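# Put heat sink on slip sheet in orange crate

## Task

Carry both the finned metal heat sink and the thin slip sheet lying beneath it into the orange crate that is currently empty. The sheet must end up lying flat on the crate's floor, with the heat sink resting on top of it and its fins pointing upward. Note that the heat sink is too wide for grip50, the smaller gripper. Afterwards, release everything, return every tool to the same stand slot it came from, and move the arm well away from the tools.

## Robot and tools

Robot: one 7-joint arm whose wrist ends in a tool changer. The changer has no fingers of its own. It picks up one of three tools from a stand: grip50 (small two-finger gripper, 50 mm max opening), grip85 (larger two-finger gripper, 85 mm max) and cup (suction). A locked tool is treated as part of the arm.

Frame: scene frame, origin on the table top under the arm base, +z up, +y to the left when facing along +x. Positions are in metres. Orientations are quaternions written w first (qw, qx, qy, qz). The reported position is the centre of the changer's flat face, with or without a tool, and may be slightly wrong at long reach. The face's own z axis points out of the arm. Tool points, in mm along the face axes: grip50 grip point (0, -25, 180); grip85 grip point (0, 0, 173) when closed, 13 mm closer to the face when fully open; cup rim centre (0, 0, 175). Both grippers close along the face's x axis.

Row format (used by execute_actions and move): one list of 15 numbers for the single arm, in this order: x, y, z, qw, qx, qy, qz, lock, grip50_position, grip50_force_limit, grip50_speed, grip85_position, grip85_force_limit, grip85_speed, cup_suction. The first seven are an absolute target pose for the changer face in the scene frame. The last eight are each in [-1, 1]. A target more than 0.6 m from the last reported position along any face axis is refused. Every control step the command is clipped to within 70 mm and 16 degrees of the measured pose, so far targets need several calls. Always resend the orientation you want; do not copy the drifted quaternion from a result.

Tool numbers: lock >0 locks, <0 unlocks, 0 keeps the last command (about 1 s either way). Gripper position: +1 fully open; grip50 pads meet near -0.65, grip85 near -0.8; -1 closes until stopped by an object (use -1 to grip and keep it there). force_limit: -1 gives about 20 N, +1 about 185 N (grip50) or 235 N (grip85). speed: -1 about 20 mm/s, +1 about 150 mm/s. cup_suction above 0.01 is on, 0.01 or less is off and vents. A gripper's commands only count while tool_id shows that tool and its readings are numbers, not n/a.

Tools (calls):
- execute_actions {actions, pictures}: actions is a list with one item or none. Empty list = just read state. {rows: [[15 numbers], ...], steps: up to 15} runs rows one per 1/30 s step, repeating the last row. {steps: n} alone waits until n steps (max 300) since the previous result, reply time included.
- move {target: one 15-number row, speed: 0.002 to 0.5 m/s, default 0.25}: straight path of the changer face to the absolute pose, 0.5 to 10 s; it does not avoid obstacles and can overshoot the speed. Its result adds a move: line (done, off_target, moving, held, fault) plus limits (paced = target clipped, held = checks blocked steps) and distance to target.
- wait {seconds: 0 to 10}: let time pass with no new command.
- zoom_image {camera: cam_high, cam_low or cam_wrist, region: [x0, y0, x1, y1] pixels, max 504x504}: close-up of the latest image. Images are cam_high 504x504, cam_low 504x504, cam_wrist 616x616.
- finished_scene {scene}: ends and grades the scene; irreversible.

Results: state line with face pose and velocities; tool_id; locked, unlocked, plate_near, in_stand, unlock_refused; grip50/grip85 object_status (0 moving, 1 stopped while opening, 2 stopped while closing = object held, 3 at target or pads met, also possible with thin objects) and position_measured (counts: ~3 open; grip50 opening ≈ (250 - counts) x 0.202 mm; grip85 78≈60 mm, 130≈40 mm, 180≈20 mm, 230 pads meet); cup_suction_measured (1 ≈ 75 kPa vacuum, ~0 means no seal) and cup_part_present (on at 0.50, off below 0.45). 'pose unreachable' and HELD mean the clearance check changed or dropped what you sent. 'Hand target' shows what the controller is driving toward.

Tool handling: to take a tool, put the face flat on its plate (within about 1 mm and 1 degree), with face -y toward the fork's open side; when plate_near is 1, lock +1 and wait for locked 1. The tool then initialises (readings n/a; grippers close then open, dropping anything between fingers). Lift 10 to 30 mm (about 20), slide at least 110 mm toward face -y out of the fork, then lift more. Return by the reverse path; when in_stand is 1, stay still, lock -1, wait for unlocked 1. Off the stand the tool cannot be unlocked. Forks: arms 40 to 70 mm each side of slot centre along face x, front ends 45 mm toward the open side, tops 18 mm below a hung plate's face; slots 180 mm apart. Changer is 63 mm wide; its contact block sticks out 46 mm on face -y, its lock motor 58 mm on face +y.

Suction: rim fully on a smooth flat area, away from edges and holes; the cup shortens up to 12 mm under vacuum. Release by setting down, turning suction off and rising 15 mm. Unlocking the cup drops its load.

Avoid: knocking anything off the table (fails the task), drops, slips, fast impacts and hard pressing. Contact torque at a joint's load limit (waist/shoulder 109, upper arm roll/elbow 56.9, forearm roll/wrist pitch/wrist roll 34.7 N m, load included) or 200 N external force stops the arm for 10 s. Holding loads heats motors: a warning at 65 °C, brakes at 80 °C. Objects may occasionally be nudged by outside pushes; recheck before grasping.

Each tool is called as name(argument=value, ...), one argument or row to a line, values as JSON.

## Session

execute_actions(
  actions=[],
)

Scene clock: 0.00 s of 12600.00 s.
end_effector_position=(+0.4429, +0.0095, +0.3910) locked=0 unlocked=1 plate_near=0 in_stand=0 unlock_refused=0 tool_id=none grip50_position_measured=n/a grip50_object_status=n/a grip85_position_measured=n/a grip85_object_status=n/a cup_suction_measured=n/a cup_part_present=n/a end_effector_quat_wxyz=(-0.003, +1.000, +0.009, -0.001) end_effector_velocity=(+0.000, -0.000, -0.000) end_effector_angular_velocity=(-0.000, -0.000, -0.000)
Joint positions: [ 0.213 -0.105  0.05   2.363 -0.006  0.906  0.269]
Joint velocities: [-0.    -0.001 -0.    -0.    -0.     0.001  0.   ]
Motor temperatures (°C, as the motors report them): [31 31 36 35 33 39 35]
Hand target: +0.443, +0.009, +0.391; -0.003, +1.000, +0.009, -0.001

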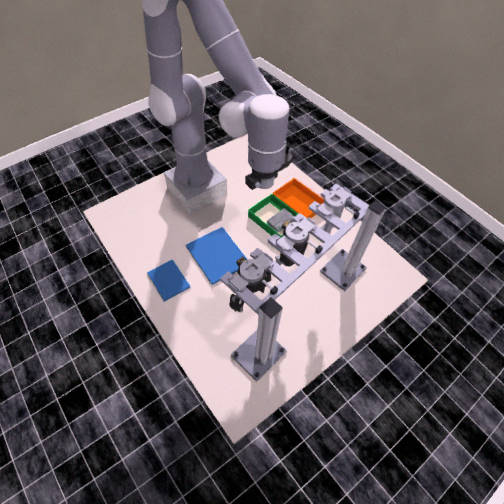

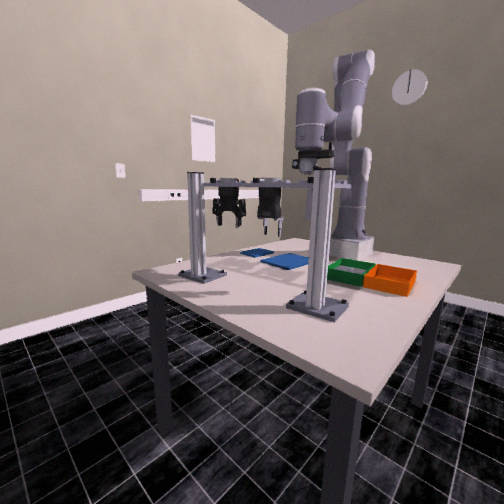

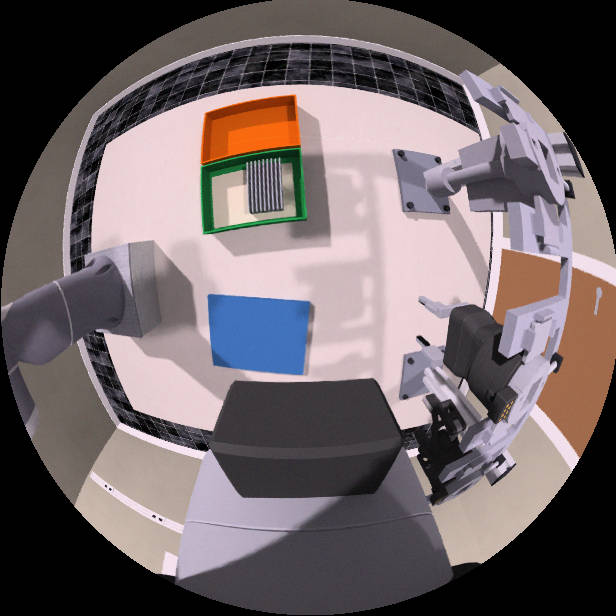

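move(
  target=[0.655,-0.195,0.42,0.003,0.648,0.762,0.010,0,0,0,0,0.8,0,0,0],
  speed=0.2,
)

Scene clock: 6.43 s of 12600.00 s.
end_effector_position=(+0.6555, -0.1951, +0.4209) locked=0 unlocked=1 plate_near=0 in_stand=0 unlock_refused=0 tool_id=none grip50_position_measured=n/a grip50_object_status=n/a grip85_position_measured=n/a grip85_object_status=n/a cup_suction_measured=n/a cup_part_present=n/a end_effector_quat_wxyz=(+0.004, +0.648, +0.762, +0.010) end_effector_velocity=(+0.000, +0.000, +0.000) end_effector_angular_velocity=(-0.000, -0.001, -0.000)
Joint positions: [-0.209 -0.558  0.082  1.592 -0.041  0.604 -1.83 ]
Joint velocities: [ 0.     0.     0.    -0.     0.     0.     0.001]
Motor temperatures (°C, as the motors report them): [31 31 36 35 33 39 35]
Hand target: +0.655, -0.195, +0.421; +0.004, +0.648, +0.762, +0.010
Off the commanded pose: 0.001 m, 0 deg.
move: done

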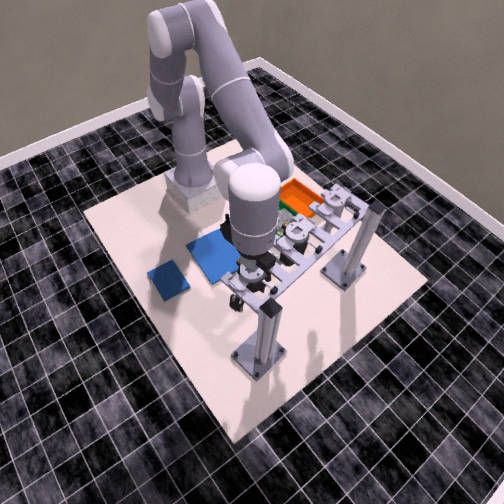

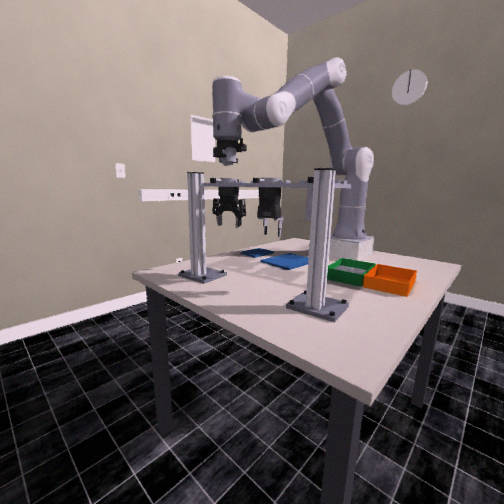

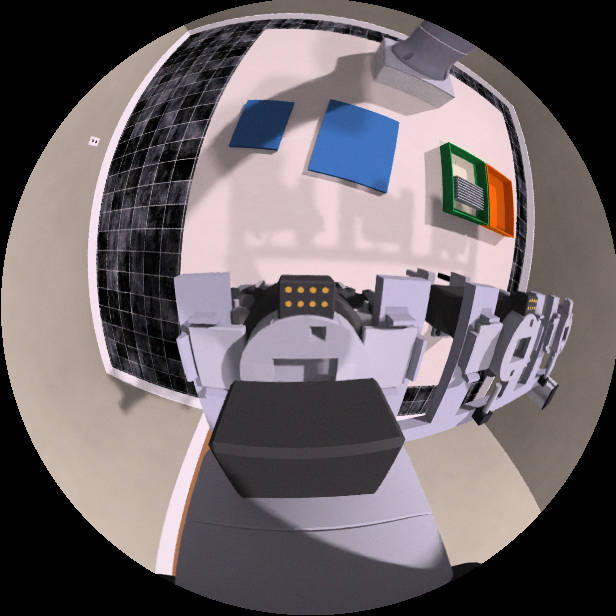

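move(
  target=[0.6502,-0.1936,0.40,0.003,0.648,0.762,0.010,0,0,0,0,0.8,0,0,0],
  speed=0.05,
)

zoom_image(
  camera="cam_wrist",
  region=[140,260,470,400],
)

Scene clock: 7.97 s of 12600.00 s.
end_effector_position=(+0.6502, -0.1935, +0.3998) locked=0 unlocked=1 plate_near=0 in_stand=0 unlock_refused=0 tool_id=none grip50_position_measured=n/a grip50_object_status=n/a grip85_position_measured=n/a grip85_object_status=n/a cup_suction_measured=n/a cup_part_present=n/a end_effector_quat_wxyz=(+0.003, +0.648, +0.762, +0.010) end_effector_velocity=(+0.000, +0.000, -0.000) end_effector_angular_velocity=(+0.000, +0.000, +0.000)
Joint positions: [-0.209 -0.574  0.082  1.628 -0.041  0.654 -1.829]
Joint velocities: [ 0. -0. -0. -0.  0. -0.  0.]
Motor temperatures (°C, as the motors report them): [31 31 36 35 33 39 35]
Hand target: +0.650, -0.194, +0.400; +0.003, +0.648, +0.762, +0.010
Off the commanded pose: 0.000 m, 0 deg.
move: done

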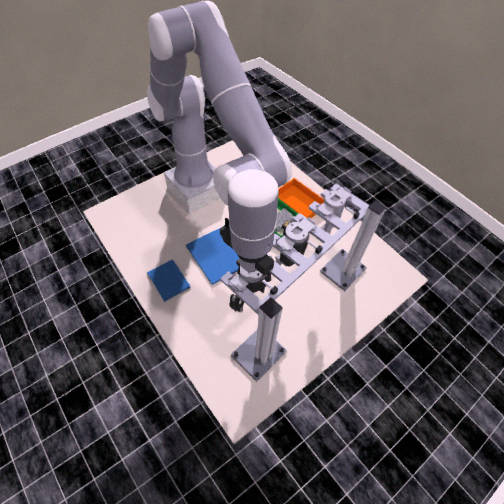

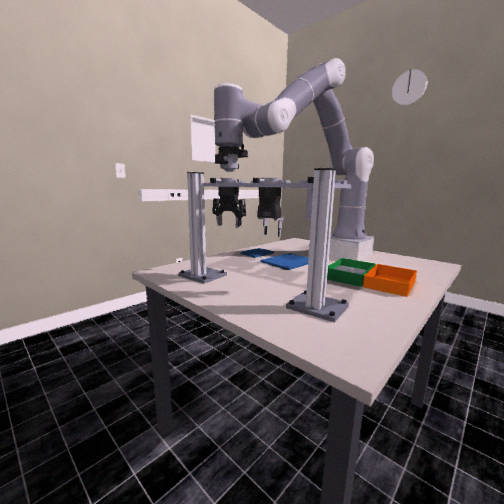

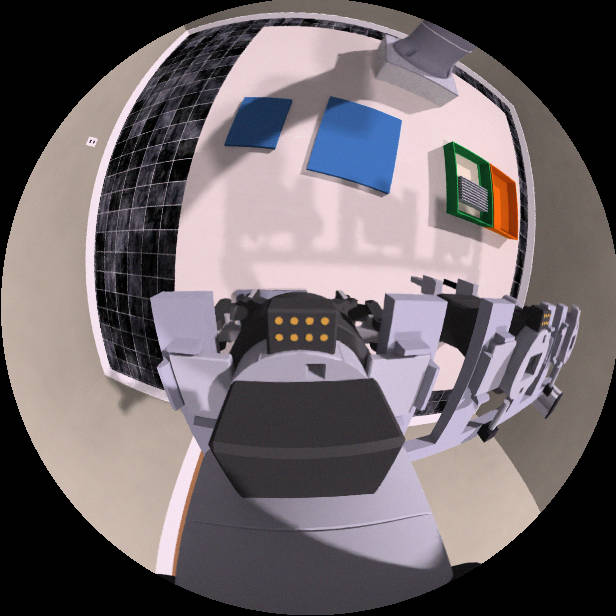

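Region (140, 260, 470, 400) of cam_wrist's 616x616 image, scaled by 1.527, with more detail than that image has; it fills the top 214 rows of this view, and the rest is white.

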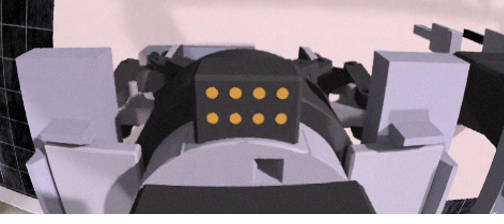

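move(
  target=[0.652,-0.1923,0.374,0.003,0.648,0.762,0.010,0,0,0,0,0.8,0,0,0],
  speed=0.03,
)

zoom_image(
  camera="cam_wrist",
  region=[90,260,520,420],
)

Scene clock: 9.97 s of 12600.00 s.
end_effector_position=(+0.6524, -0.1923, +0.3745) locked=0 unlocked=1 plate_near=0 in_stand=0 unlock_refused=0 tool_id=none grip50_position_measured=n/a grip50_object_status=n/a grip85_position_measured=n/a grip85_object_status=n/a cup_suction_measured=n/a cup_part_present=n/a end_effector_quat_wxyz=(+0.004, +0.648, +0.762, +0.010) end_effector_velocity=(+0.000, +0.000, -0.000) end_effector_angular_velocity=(+0.000, -0.000, -0.001)
Joint positions: [-0.204 -0.614  0.078  1.639 -0.044  0.707 -1.826]
Joint velocities: [-0.    -0.     0.    -0.     0.     0.     0.001]
Motor temperatures (°C, as the motors report them): [31 31 36 35 33 39 35]
Hand target: +0.652, -0.192, +0.374; +0.003, +0.648, +0.762, +0.010
Off the commanded pose: 0.001 m, 0 deg.
move: done

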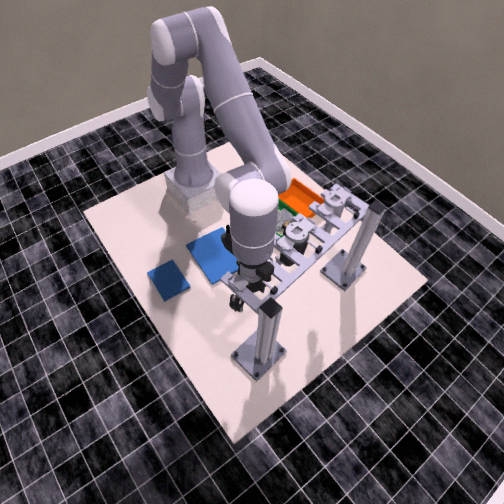

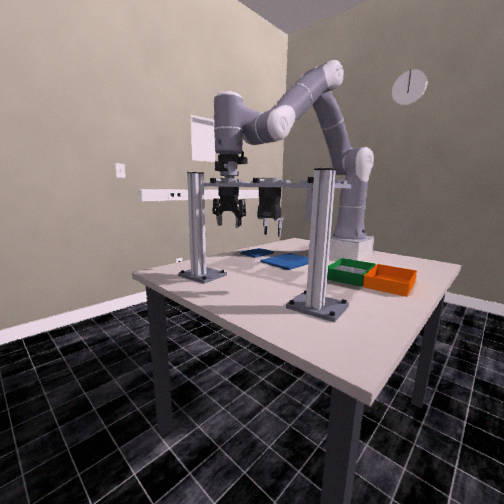

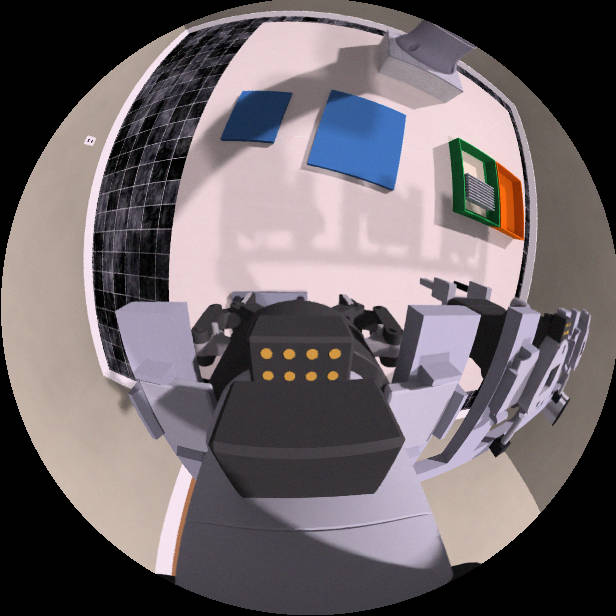

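Region (90, 260, 520, 420) of cam_wrist's 616x616 image, scaled by 1.172, with more detail than that image has; it fills the top 188 rows of this view, and the rest is white.

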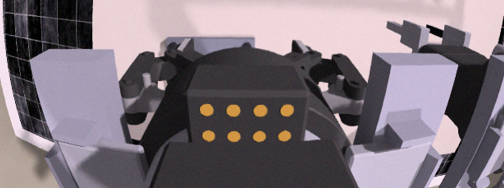

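move(
  target=[0.6521,-0.1928,0.368,0.003,0.648,0.762,0.010,0,0,0,0,0.8,0,0,0],
  speed=0.01,
)

zoom_image(
  camera="cam_wrist",
  region=[90,260,520,420],
)

Scene clock: 12.07 s of 12600.00 s.
end_effector_position=(+0.6522, -0.1931, +0.3682) locked=0 unlocked=1 plate_near=0 in_stand=1 unlock_refused=0 tool_id=none grip50_position_measured=n/a grip50_object_status=n/a grip85_position_measured=n/a grip85_object_status=n/a cup_suction_measured=n/a cup_part_present=n/a end_effector_quat_wxyz=(+0.003, +0.648, +0.762, +0.010) end_effector_velocity=(-0.000, -0.000, +0.000) end_effector_angular_velocity=(+0.000, -0.000, -0.001)
Joint positions: [-0.204 -0.623  0.077  1.642 -0.045  0.718 -1.826]
Joint velocities: [-0. -0. -0.  0.  0.  0.  0.]
Motor temperatures (°C, as the motors report them): [31 32 36 35 33 39 35]
Hand target: +0.652, -0.193, +0.368; +0.003, +0.648, +0.762, +0.010
Off the commanded pose: 0.000 m, 0 deg.
move: done

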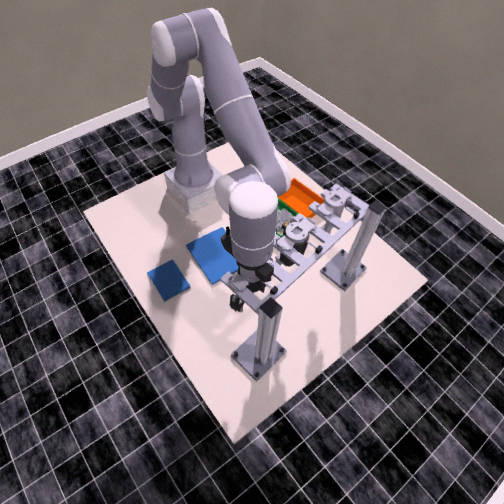

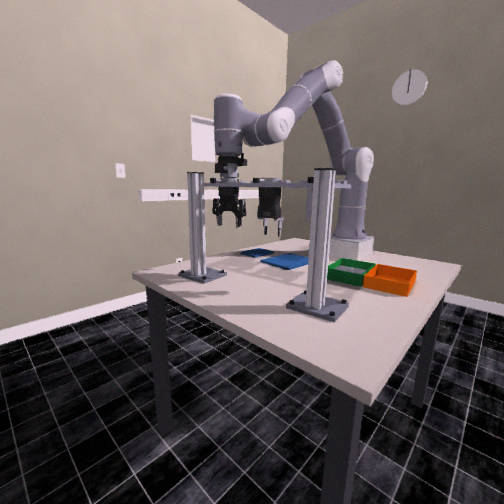

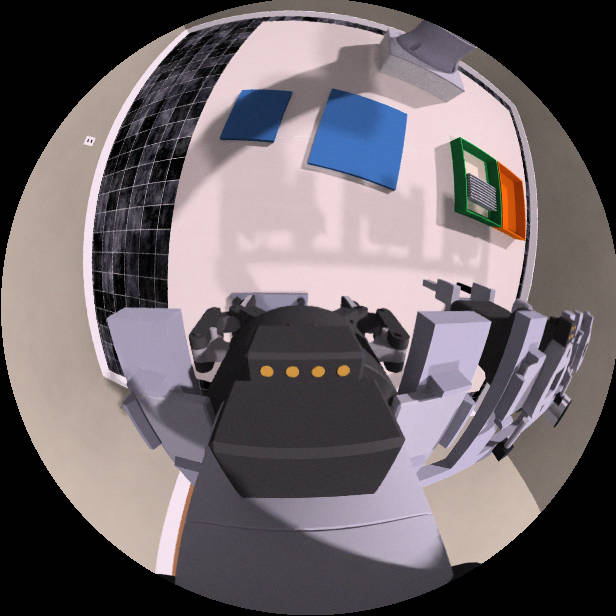

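Region (90, 260, 520, 420) of cam_wrist's 616x616 image, scaled by 1.172, with more detail than that image has; it fills the top 188 rows of this view, and the rest is white.

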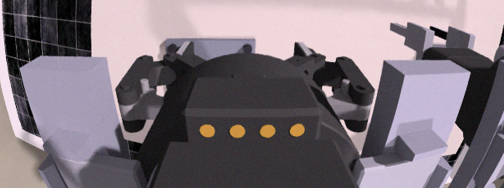

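move(
  target=[0.6521,-0.1930,0.3645,0.003,0.648,0.762,0.010,0,0,0,0,0.8,0,0,0],
  speed=0.006,
)

Scene clock: 13.23 s of 12600.00 s.
end_effector_position=(+0.6525, -0.1935, +0.3657) locked=0 unlocked=1 plate_near=0 in_stand=1 unlock_refused=0 tool_id=none grip50_position_measured=n/a grip50_object_status=n/a grip85_position_measured=n/a grip85_object_status=n/a cup_suction_measured=n/a cup_part_present=n/a end_effector_quat_wxyz=(+0.004, +0.648, +0.761, +0.010) end_effector_velocity=(+0.000, +0.000, +0.000) end_effector_angular_velocity=(+0.000, -0.000, +0.000)
Joint positions: [-0.205 -0.627  0.077  1.643 -0.045  0.726 -1.826]
Joint velocities: [0. 0. 0. 0. 0. 0. 0.]
Motor temperatures (°C, as the motors report them): [31 32 36 35 33 39 35]
Hand target: +0.652, -0.193, +0.364; +0.003, +0.648, +0.762, +0.010
Off the commanded pose: 0.001 m, 0 deg.
move: done

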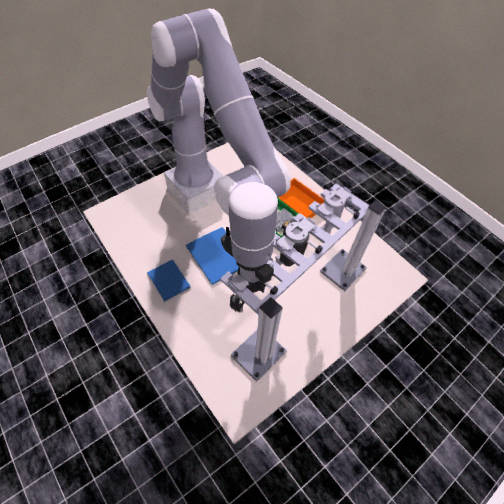

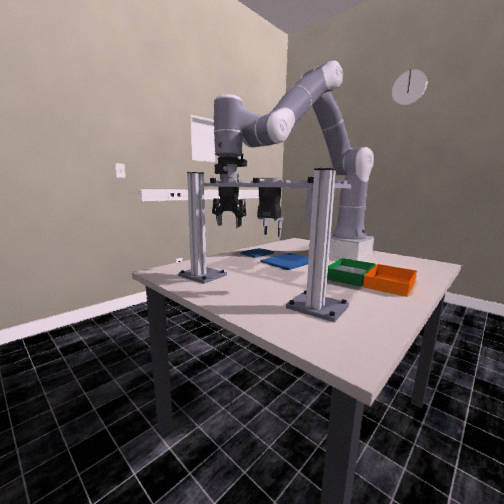

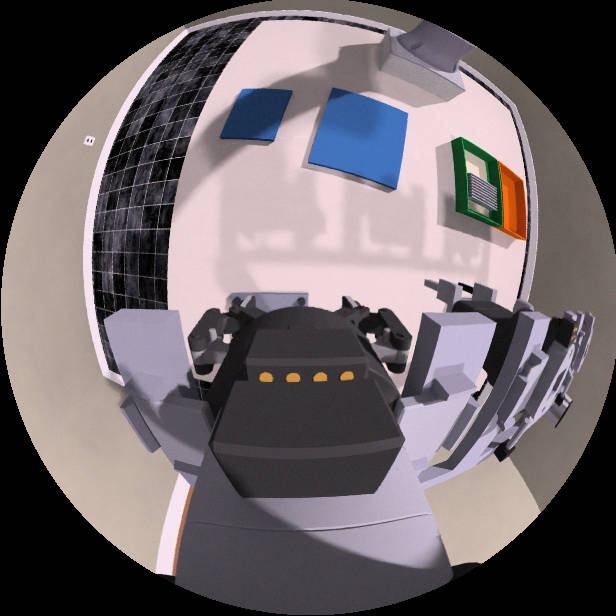

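move(
  target=[0.6520,-0.1922,0.367,0.003,0.648,0.762,0.010,0,0,0,0,0.8,0,0,0],
  speed=0.006,
)

move(
  target=[0.6520,-0.1922,0.3645,0.003,0.648,0.762,0.010,0,0,0,0,0.8,0,0,0],
  speed=0.005,
)

zoom_image(
  camera="cam_wrist",
  region=[90,260,520,420],
)

Scene clock: 14.70 s of 12600.00 s.
end_effector_position=(+0.6520, -0.1932, +0.3673) locked=0 unlocked=1 plate_near=0 in_stand=1 unlock_refused=0 tool_id=none grip50_position_measured=n/a grip50_object_status=n/a grip85_position_measured=n/a grip85_object_status=n/a cup_suction_measured=n/a cup_part_present=n/a end_effector_quat_wxyz=(+0.004, +0.648, +0.761, +0.010) end_effector_velocity=(-0.000, -0.000, -0.000) end_effector_angular_velocity=(+0.000, +0.000, -0.001)
Joint positions: [-0.204 -0.624  0.077  1.644 -0.045  0.721 -1.825]
Joint velocities: [-0.    -0.    -0.     0.     0.     0.     0.001]
Motor temperatures (°C, as the motors report them): [31 32 36 35 33 39 35]
Hand target: +0.652, -0.192, +0.367; +0.003, +0.648, +0.762, +0.010
Off the commanded pose: 0.001 m, 0 deg.
move: done

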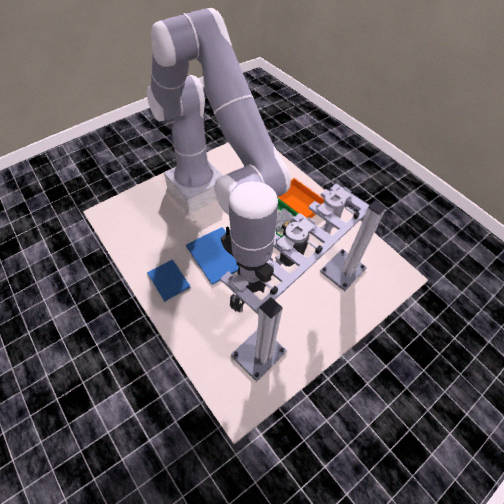

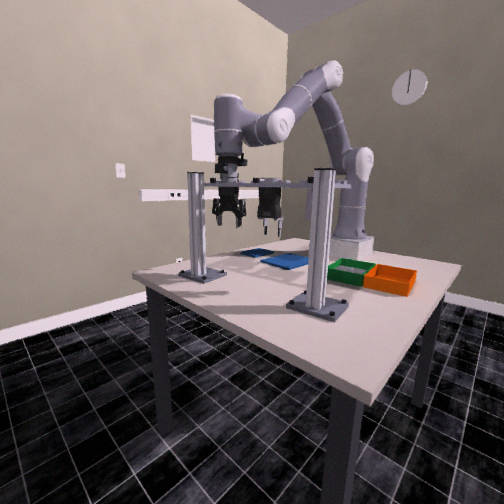

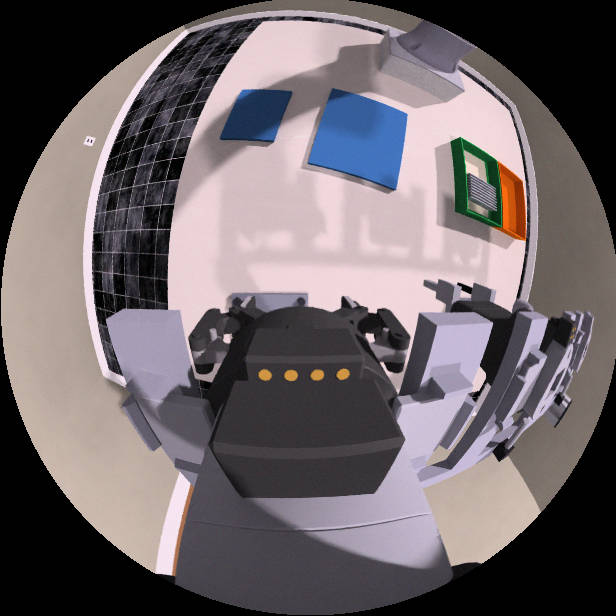

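Scene clock: 15.50 s of 12600.00 s.
end_effector_position=(+0.6523, -0.1934, +0.3656) locked=0 unlocked=1 plate_near=0 in_stand=1 unlock_refused=0 tool_id=none grip50_position_measured=n/a grip50_object_status=n/a grip85_position_measured=n/a grip85_object_status=n/a cup_suction_measured=n/a cup_part_present=n/a end_effector_quat_wxyz=(+0.004, +0.648, +0.761, +0.010) end_effector_velocity=(-0.000, -0.000, -0.000) end_effector_angular_velocity=(-0.000, -0.000, -0.000)
Joint positions: [-0.204 -0.627  0.076  1.645 -0.046  0.726 -1.825]
Joint velocities: [-0. -0.  0.  0. -0.  0.  0.]
Motor temperatures (°C, as the motors report them): [31 32 36 35 33 39 35]
Hand target: +0.652, -0.192, +0.364; +0.003, +0.648, +0.762, +0.010
Off the commanded pose: 0.002 m, 0 deg.
move: done

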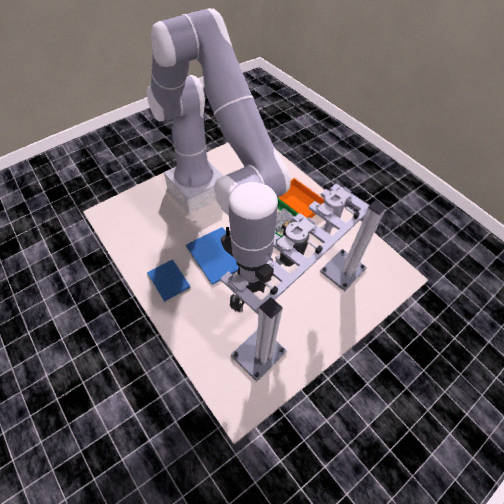

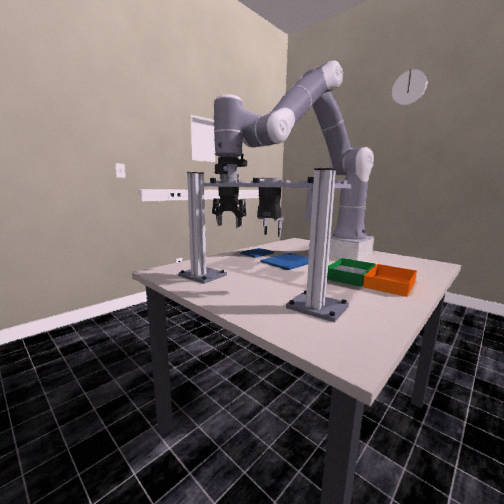

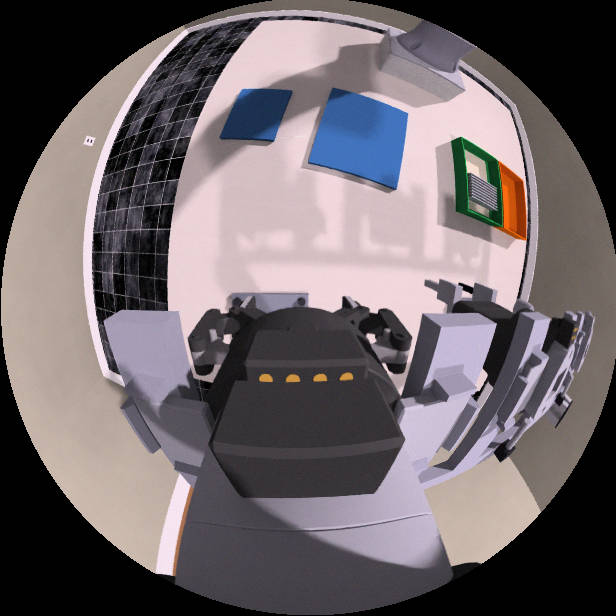

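Region (90, 260, 520, 420) of cam_wrist's 616x616 image, scaled by 1.172, with more detail than that image has; it fills the top 188 rows of this view, and the rest is white.

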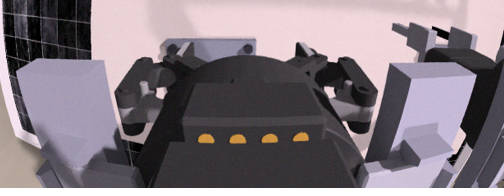

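move(
  target=[0.6525,-0.1940,0.368,0.003,0.648,0.762,0.010,0,0,0,0,0.8,0,0,0],
  speed=0.006,
)

move(
  target=[0.6525,-0.1940,0.3645,0.003,0.648,0.762,0.010,0,0,0,0,0.8,0,0,0],
  speed=0.005,
)

Scene clock: 17.00 s of 12600.00 s.
end_effector_position=(+0.6524, -0.1941, +0.3679) locked=0 unlocked=1 plate_near=0 in_stand=1 unlock_refused=0 tool_id=none grip50_position_measured=n/a grip50_object_status=n/a grip85_position_measured=n/a grip85_object_status=n/a cup_suction_measured=n/a cup_part_present=n/a end_effector_quat_wxyz=(+0.003, +0.648, +0.762, +0.010) end_effector_velocity=(-0.000, -0.000, -0.000) end_effector_angular_velocity=(-0.000, +0.001, -0.000)
Joint positions: [-0.206 -0.625  0.077  1.64  -0.045  0.717 -1.828]
Joint velocities: [-0. -0. -0.  0. -0. -0.  0.]
Motor temperatures (°C, as the motors report them): [31 32 36 35 33 39 35]
Hand target: +0.652, -0.194, +0.368; +0.003, +0.648, +0.762, +0.010
Off the commanded pose: 0.000 m, 0 deg.
move: done

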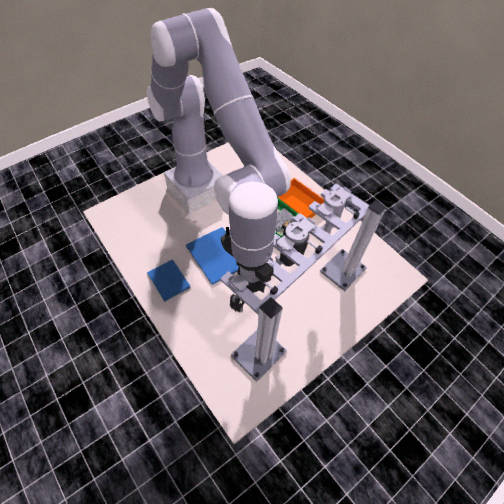

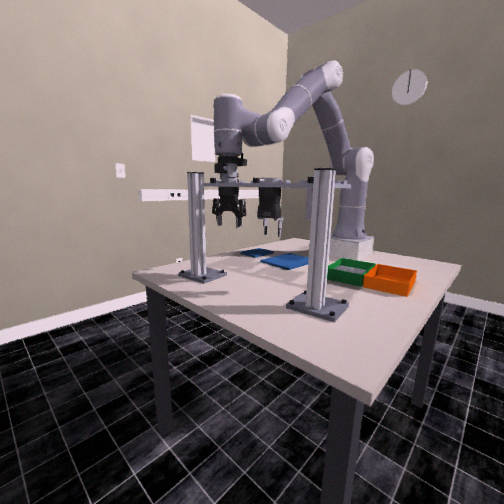

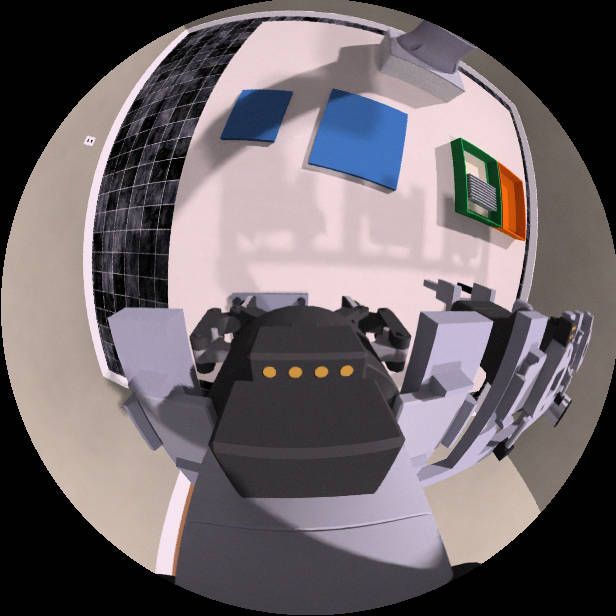

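Scene clock: 17.90 s of 12600.00 s.
end_effector_position=(+0.6527, -0.1938, +0.3657) locked=0 unlocked=1 plate_near=0 in_stand=1 unlock_refused=0 tool_id=none grip50_position_measured=n/a grip50_object_status=n/a grip85_position_measured=n/a grip85_object_status=n/a cup_suction_measured=n/a cup_part_present=n/a end_effector_quat_wxyz=(+0.003, +0.648, +0.762, +0.010) end_effector_velocity=(-0.000, +0.000, -0.000) end_effector_angular_velocity=(-0.000, +0.000, +0.000)
Joint positions: [-0.205 -0.628  0.077  1.641 -0.045  0.723 -1.827]
Joint velocities: [ 0.  0.  0.  0. -0. -0.  0.]
Motor temperatures (°C, as the motors report them): [31 32 36 35 33 39 35]
Hand target: +0.653, -0.194, +0.364; +0.003, +0.648, +0.762, +0.010
Off the commanded pose: 0.001 m, 0 deg.
move: done

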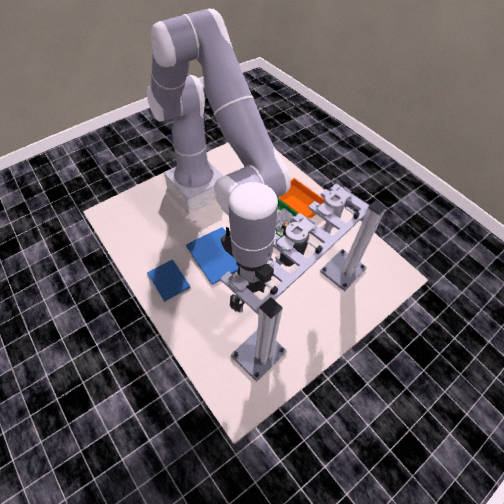

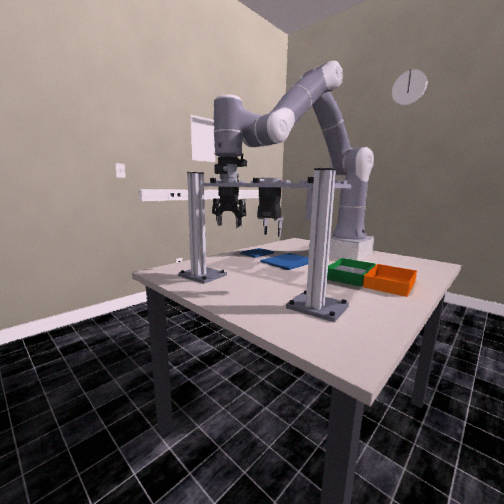

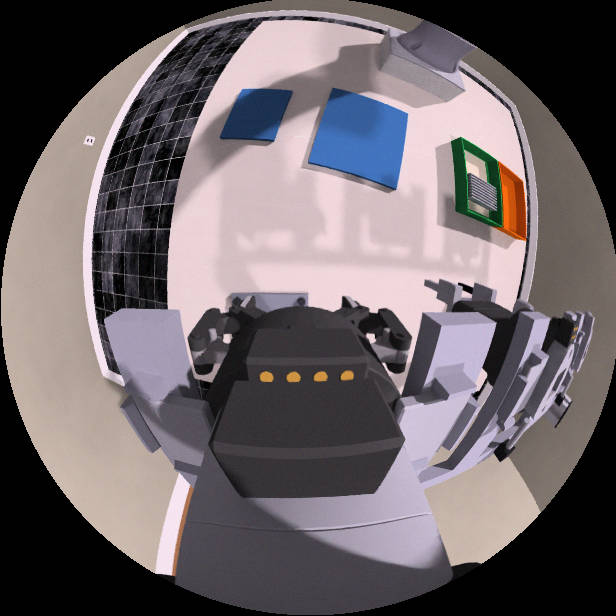

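move(
  target=[0.6526,-0.1936,0.368,0.003,0.6547,0.7559,0.010,0,0,0,0,0.8,0,0,0],
  speed=0.006,
)

move(
  target=[0.6526,-0.1936,0.3645,0.003,0.6547,0.7559,0.010,0,0,0,0,0.8,0,0,0],
  speed=0.005,
)

Scene clock: 21.07 s of 12600.00 s.
end_effector_position=(+0.6525, -0.1935, +0.3679) locked=0 unlocked=1 plate_near=0 in_stand=1 unlock_refused=0 tool_id=none grip50_position_measured=n/a grip50_object_status=n/a grip85_position_measured=n/a grip85_object_status=n/a cup_suction_measured=n/a cup_part_present=n/a end_effector_quat_wxyz=(+0.003, +0.655, +0.756, +0.010) end_effector_velocity=(+0.000, +0.000, +0.000) end_effector_angular_velocity=(-0.000, -0.000, +0.001)
Joint positions: [-0.205 -0.625  0.077  1.64  -0.045  0.718 -1.809]
Joint velocities: [ 0.  0. -0.  0. -0.  0.  0.]
Motor temperatures (°C, as the motors report them): [31 32 36 35 33 39 35]
Hand target: +0.653, -0.194, +0.368; +0.003, +0.655, +0.756, +0.010
Off the commanded pose: 0.000 m, 0 deg.
move: done

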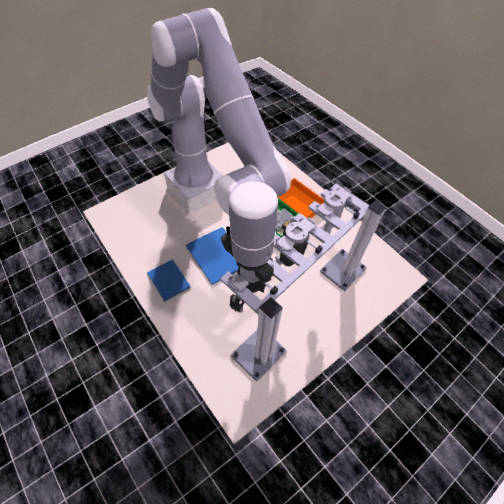

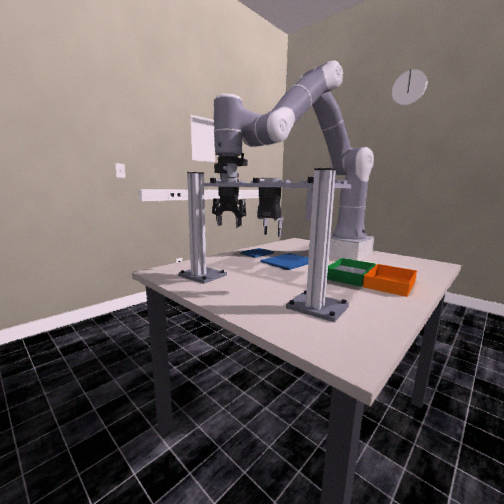

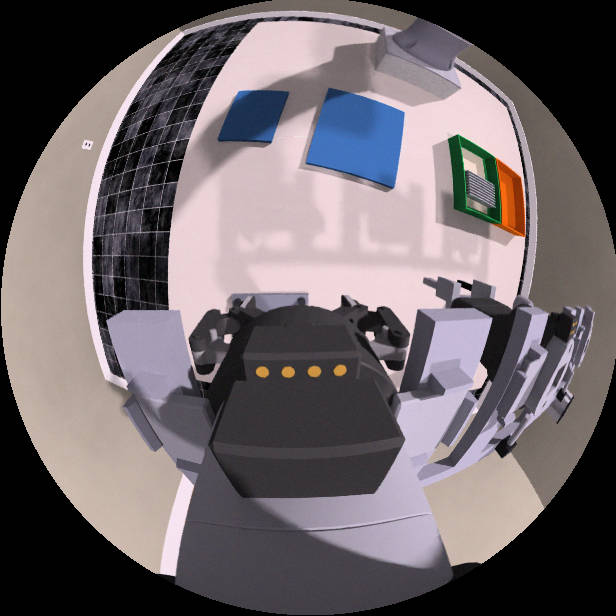

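Scene clock: 21.97 s of 12600.00 s.
end_effector_position=(+0.6527, -0.1937, +0.3650) locked=0 unlocked=1 plate_near=1 in_stand=1 unlock_refused=0 tool_id=none grip50_position_measured=n/a grip50_object_status=n/a grip85_position_measured=n/a grip85_object_status=n/a cup_suction_measured=n/a cup_part_present=n/a end_effector_quat_wxyz=(+0.003, +0.655, +0.756, +0.010) end_effector_velocity=(-0.000, +0.000, -0.000) end_effector_angular_velocity=(+0.000, +0.001, +0.000)
Joint positions: [-0.205 -0.629  0.077  1.642 -0.045  0.724 -1.809]
Joint velocities: [-0.     0.     0.     0.    -0.    -0.001 -0.   ]
Motor temperatures (°C, as the motors report them): [31 32 36 36 33 39 35]
Hand target: +0.653, -0.194, +0.364; +0.003, +0.655, +0.756, +0.010
Off the commanded pose: 0.001 m, 0 deg.
move: done

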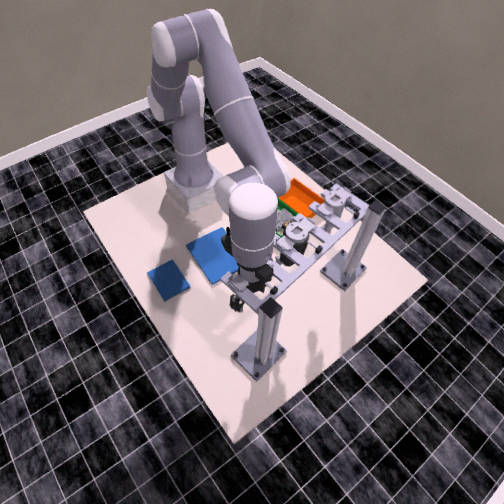

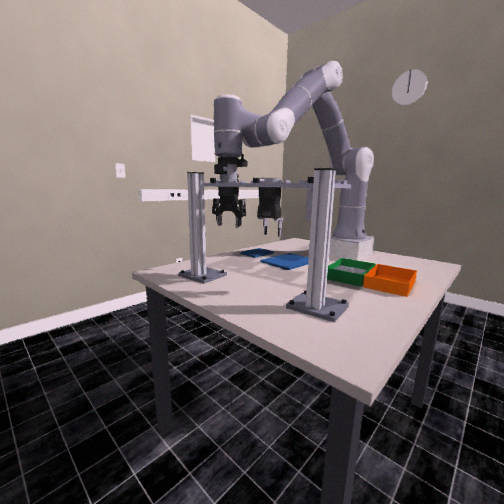

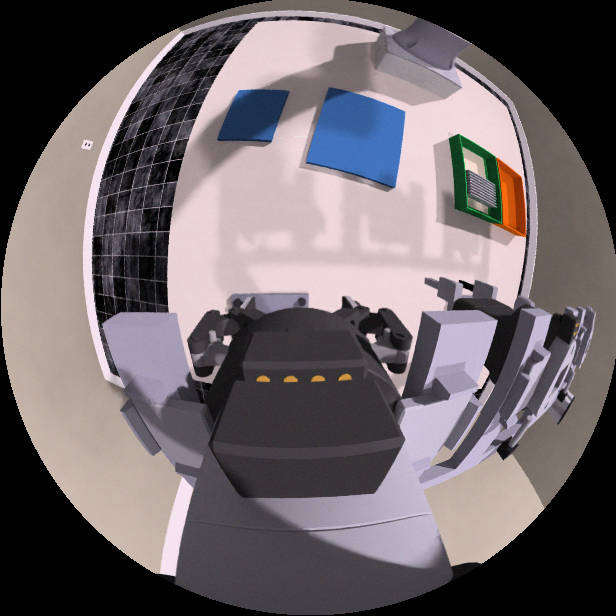

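execute_actions(
  actions=[
    {"rows":[[0.6527,-0.1936,0.3648,0.003,0.6547,0.7559,0.010,1,0,0,0,0.8,0,0,0]],"steps":15},
  ],
  pictures=false,
)

execute_actions(
  actions=[
    {"rows":[[0.6527,-0.1936,0.3648,0.003,0.6547,0.7559,0.010,1,0,0,0,0.8,0,0,0]],"steps":15},
  ],
  pictures=false,
)

execute_actions(
  actions=[
    {"rows":[[0.6527,-0.1936,0.3648,0.003,0.6547,0.7559,0.010,1,0,0,0,0.8,0,0,0]],"steps":10},
  ],
  pictures=false,
)

Scene clock: 23.67 s of 12600.00 s.
end_effector_position=(+0.6527, -0.1937, +0.3650) locked=0 unlocked=0 plate_near=1 in_stand=1 unlock_refused=0 tool_id=none grip50_position_measured=n/a grip50_object_status=n/a grip85_position_measured=n/a grip85_object_status=n/a cup_suction_measured=n/a cup_part_present=n/a end_effector_quat_wxyz=(+0.003, +0.655, +0.756, +0.010) end_effector_velocity=(-0.000, -0.000, -0.000) end_effector_angular_velocity=(+0.000, +0.001, -0.000)
Joint positions: [-0.205 -0.629  0.077  1.642 -0.045  0.724 -1.809]
Joint velocities: [-0. -0.  0.  0.  0. -0.  0.]
Motor temperatures (°C, as the motors report them): [31 32 36 36 33 39 35]
Hand target: +0.653, -0.194, +0.365; +0.003, +0.655, +0.756, +0.010
Off the commanded pose: 0.000 m, 0 deg.
Steps of this call (steps 1 to 36: nothing new was sent; steps 37 to 51: all 15 steps of this action). Readings (end_effector_position | what the end effector reports):
37: (+0.6527, -0.1937, +0.3650) | locked=0 unlocked=0 plate_near=1 in_stand=1 unlock_refused=0 tool_id=none grip50_position_measured=n/a grip50_object_status=n/a grip85_position_measured=n/a grip85_object_status=n/a cup_suction_measured=n/a cup_part_present=n/a
38: (+0.6527, -0.1937, +0.3650) | locked=0 unlocked=0 plate_near=1 in_stand=1 unlock_refused=0 tool_id=none grip50_position_measured=n/a grip50_object_status=n/a grip85_position_measured=n/a grip85_object_status=n/a cup_suction_measured=n/a cup_part_present=n/a
40: (+0.6527, -0.1937, +0.3650) | locked=0 unlocked=0 plate_near=1 in_stand=1 unlock_refused=0 tool_id=none grip50_position_measured=n/a grip50_object_status=n/a grip85_position_measured=n/a grip85_object_status=n/a cup_suction_measured=n/a cup_part_present=n/a
44: (+0.6527, -0.1937, +0.3650) | locked=0 unlocked=0 plate_near=1 in_stand=1 unlock_refused=0 tool_id=none grip50_position_measured=n/a grip50_object_status=n/a grip85_position_measured=n/a grip85_object_status=n/a cup_suction_measured=n/a cup_part_present=n/a
51: the state above

Scene clock: 24.17 s of 12600.00 s.
end_effector_position=(+0.6527, -0.1940, +0.3655) locked=1 unlocked=0 plate_near=1 in_stand=1 unlock_refused=0 tool_id=grip85 grip50_position_measured=n/a grip50_object_status=n/a grip85_position_measured=n/a grip85_object_status=n/a cup_suction_measured=n/a cup_part_present=n/a end_effector_quat_wxyz=(+0.003, +0.655, +0.756, +0.010) end_effector_velocity=(+0.000, +0.000, +0.000) end_effector_angular_velocity=(+0.000, -0.000, +0.000)
Joint positions: [-0.205 -0.629  0.077  1.641 -0.045  0.723 -1.808]
Joint velocities: [ 0.  0.  0. -0.  0. -0.  0.]
Motor temperatures (°C, as the motors report them): [31 32 36 36 33 39 35]
Hand target: +0.653, -0.194, +0.365; +0.003, +0.655, +0.756, +0.010
Off the commanded pose: 0.001 m, 0 deg.
Steps of this call (steps 1 to 15: all 15 steps of this action). Readings (end_effector_position | what the end effector reports):
1: (+0.6527, -0.1937, +0.3650) | locked=0 unlocked=0 plate_near=1 in_stand=1 unlock_refused=0 tool_id=none grip50_position_measured=n/a grip50_object_status=n/a grip85_position_measured=n/a grip85_object_status=n/a cup_suction_measured=n/a cup_part_present=n/a
2: (+0.6527, -0.1938, +0.3650) | locked=0 unlocked=0 plate_near=1 in_stand=1 unlock_refused=0 tool_id=none grip50_position_measured=n/a grip50_object_status=n/a grip85_position_measured=n/a grip85_object_status=n/a cup_suction_measured=n/a cup_part_present=n/a
4: (+0.6526, -0.1938, +0.3651) | locked=0 unlocked=0 plate_near=1 in_stand=1 unlock_refused=0 tool_id=none grip50_position_measured=n/a grip50_object_status=n/a grip85_position_measured=n/a grip85_object_status=n/a cup_suction_measured=n/a cup_part_present=n/a
8: (+0.6526, -0.1939, +0.3653) | locked=0 unlocked=0 plate_near=1 in_stand=1 unlock_refused=0 tool_id=none grip50_position_measured=n/a grip50_object_status=n/a grip85_position_measured=n/a grip85_object_status=n/a cup_suction_measured=n/a cup_part_present=n/a
15: the state above

Scene clock: 24.50 s of 12600.00 s.
end_effector_position=(+0.6527, -0.1940, +0.3655) locked=1 unlocked=0 plate_near=1 in_stand=1 unlock_refused=0 tool_id=grip85 grip50_position_measured=n/a grip50_object_status=n/a grip85_position_measured=n/a grip85_object_status=n/a cup_suction_measured=n/a cup_part_present=n/a end_effector_quat_wxyz=(+0.003, +0.655, +0.756, +0.010) end_effector_velocity=(-0.000, +0.000, +0.000) end_effector_angular_velocity=(+0.000, +0.000, -0.000)
Joint positions: [-0.205 -0.629  0.077  1.641 -0.045  0.723 -1.808]
Joint velocities: [ 0.     0.    -0.     0.     0.    -0.001  0.   ]
Motor temperatures (°C, as the motors report them): [31 32 36 36 33 39 35]
Hand target: +0.653, -0.194, +0.365; +0.003, +0.655, +0.756, +0.010
Off the commanded pose: 0.001 m, 0 deg.
Steps of this call (steps 1 to 10: all 10 steps of this action). Readings (end_effector_position | what the end effector reports):
1: (+0.6527, -0.1940, +0.3655) | locked=1 unlocked=0 plate_near=1 in_stand=1 unlock_refused=0 tool_id=grip85 grip50_position_measured=n/a grip50_object_status=n/a grip85_position_measured=n/a grip85_object_status=n/a cup_suction_measured=n/a cup_part_present=n/a
2: (+0.6527, -0.1940, +0.3655) | locked=1 unlocked=0 plate_near=1 in_stand=1 unlock_refused=0 tool_id=grip85 grip50_position_measured=n/a grip50_object_status=n/a grip85_position_measured=n/a grip85_object_status=n/a cup_suction_measured=n/a cup_part_present=n/a
4: (+0.6527, -0.1940, +0.3655) | locked=1 unlocked=0 plate_near=1 in_stand=1 unlock_refused=0 tool_id=grip85 grip50_position_measured=n/a grip50_object_status=n/a grip85_position_measured=n/a grip85_object_status=n/a cup_suction_measured=n/a cup_part_present=n/a
8: (+0.6527, -0.1940, +0.3655) | locked=1 unlocked=0 plate_near=1 in_stand=1 unlock_refused=0 tool_id=grip85 grip50_position_measured=n/a grip50_object_status=n/a grip85_position_measured=n/a grip85_object_status=n/a cup_suction_measured=n/a cup_part_present=n/a
10: the state above


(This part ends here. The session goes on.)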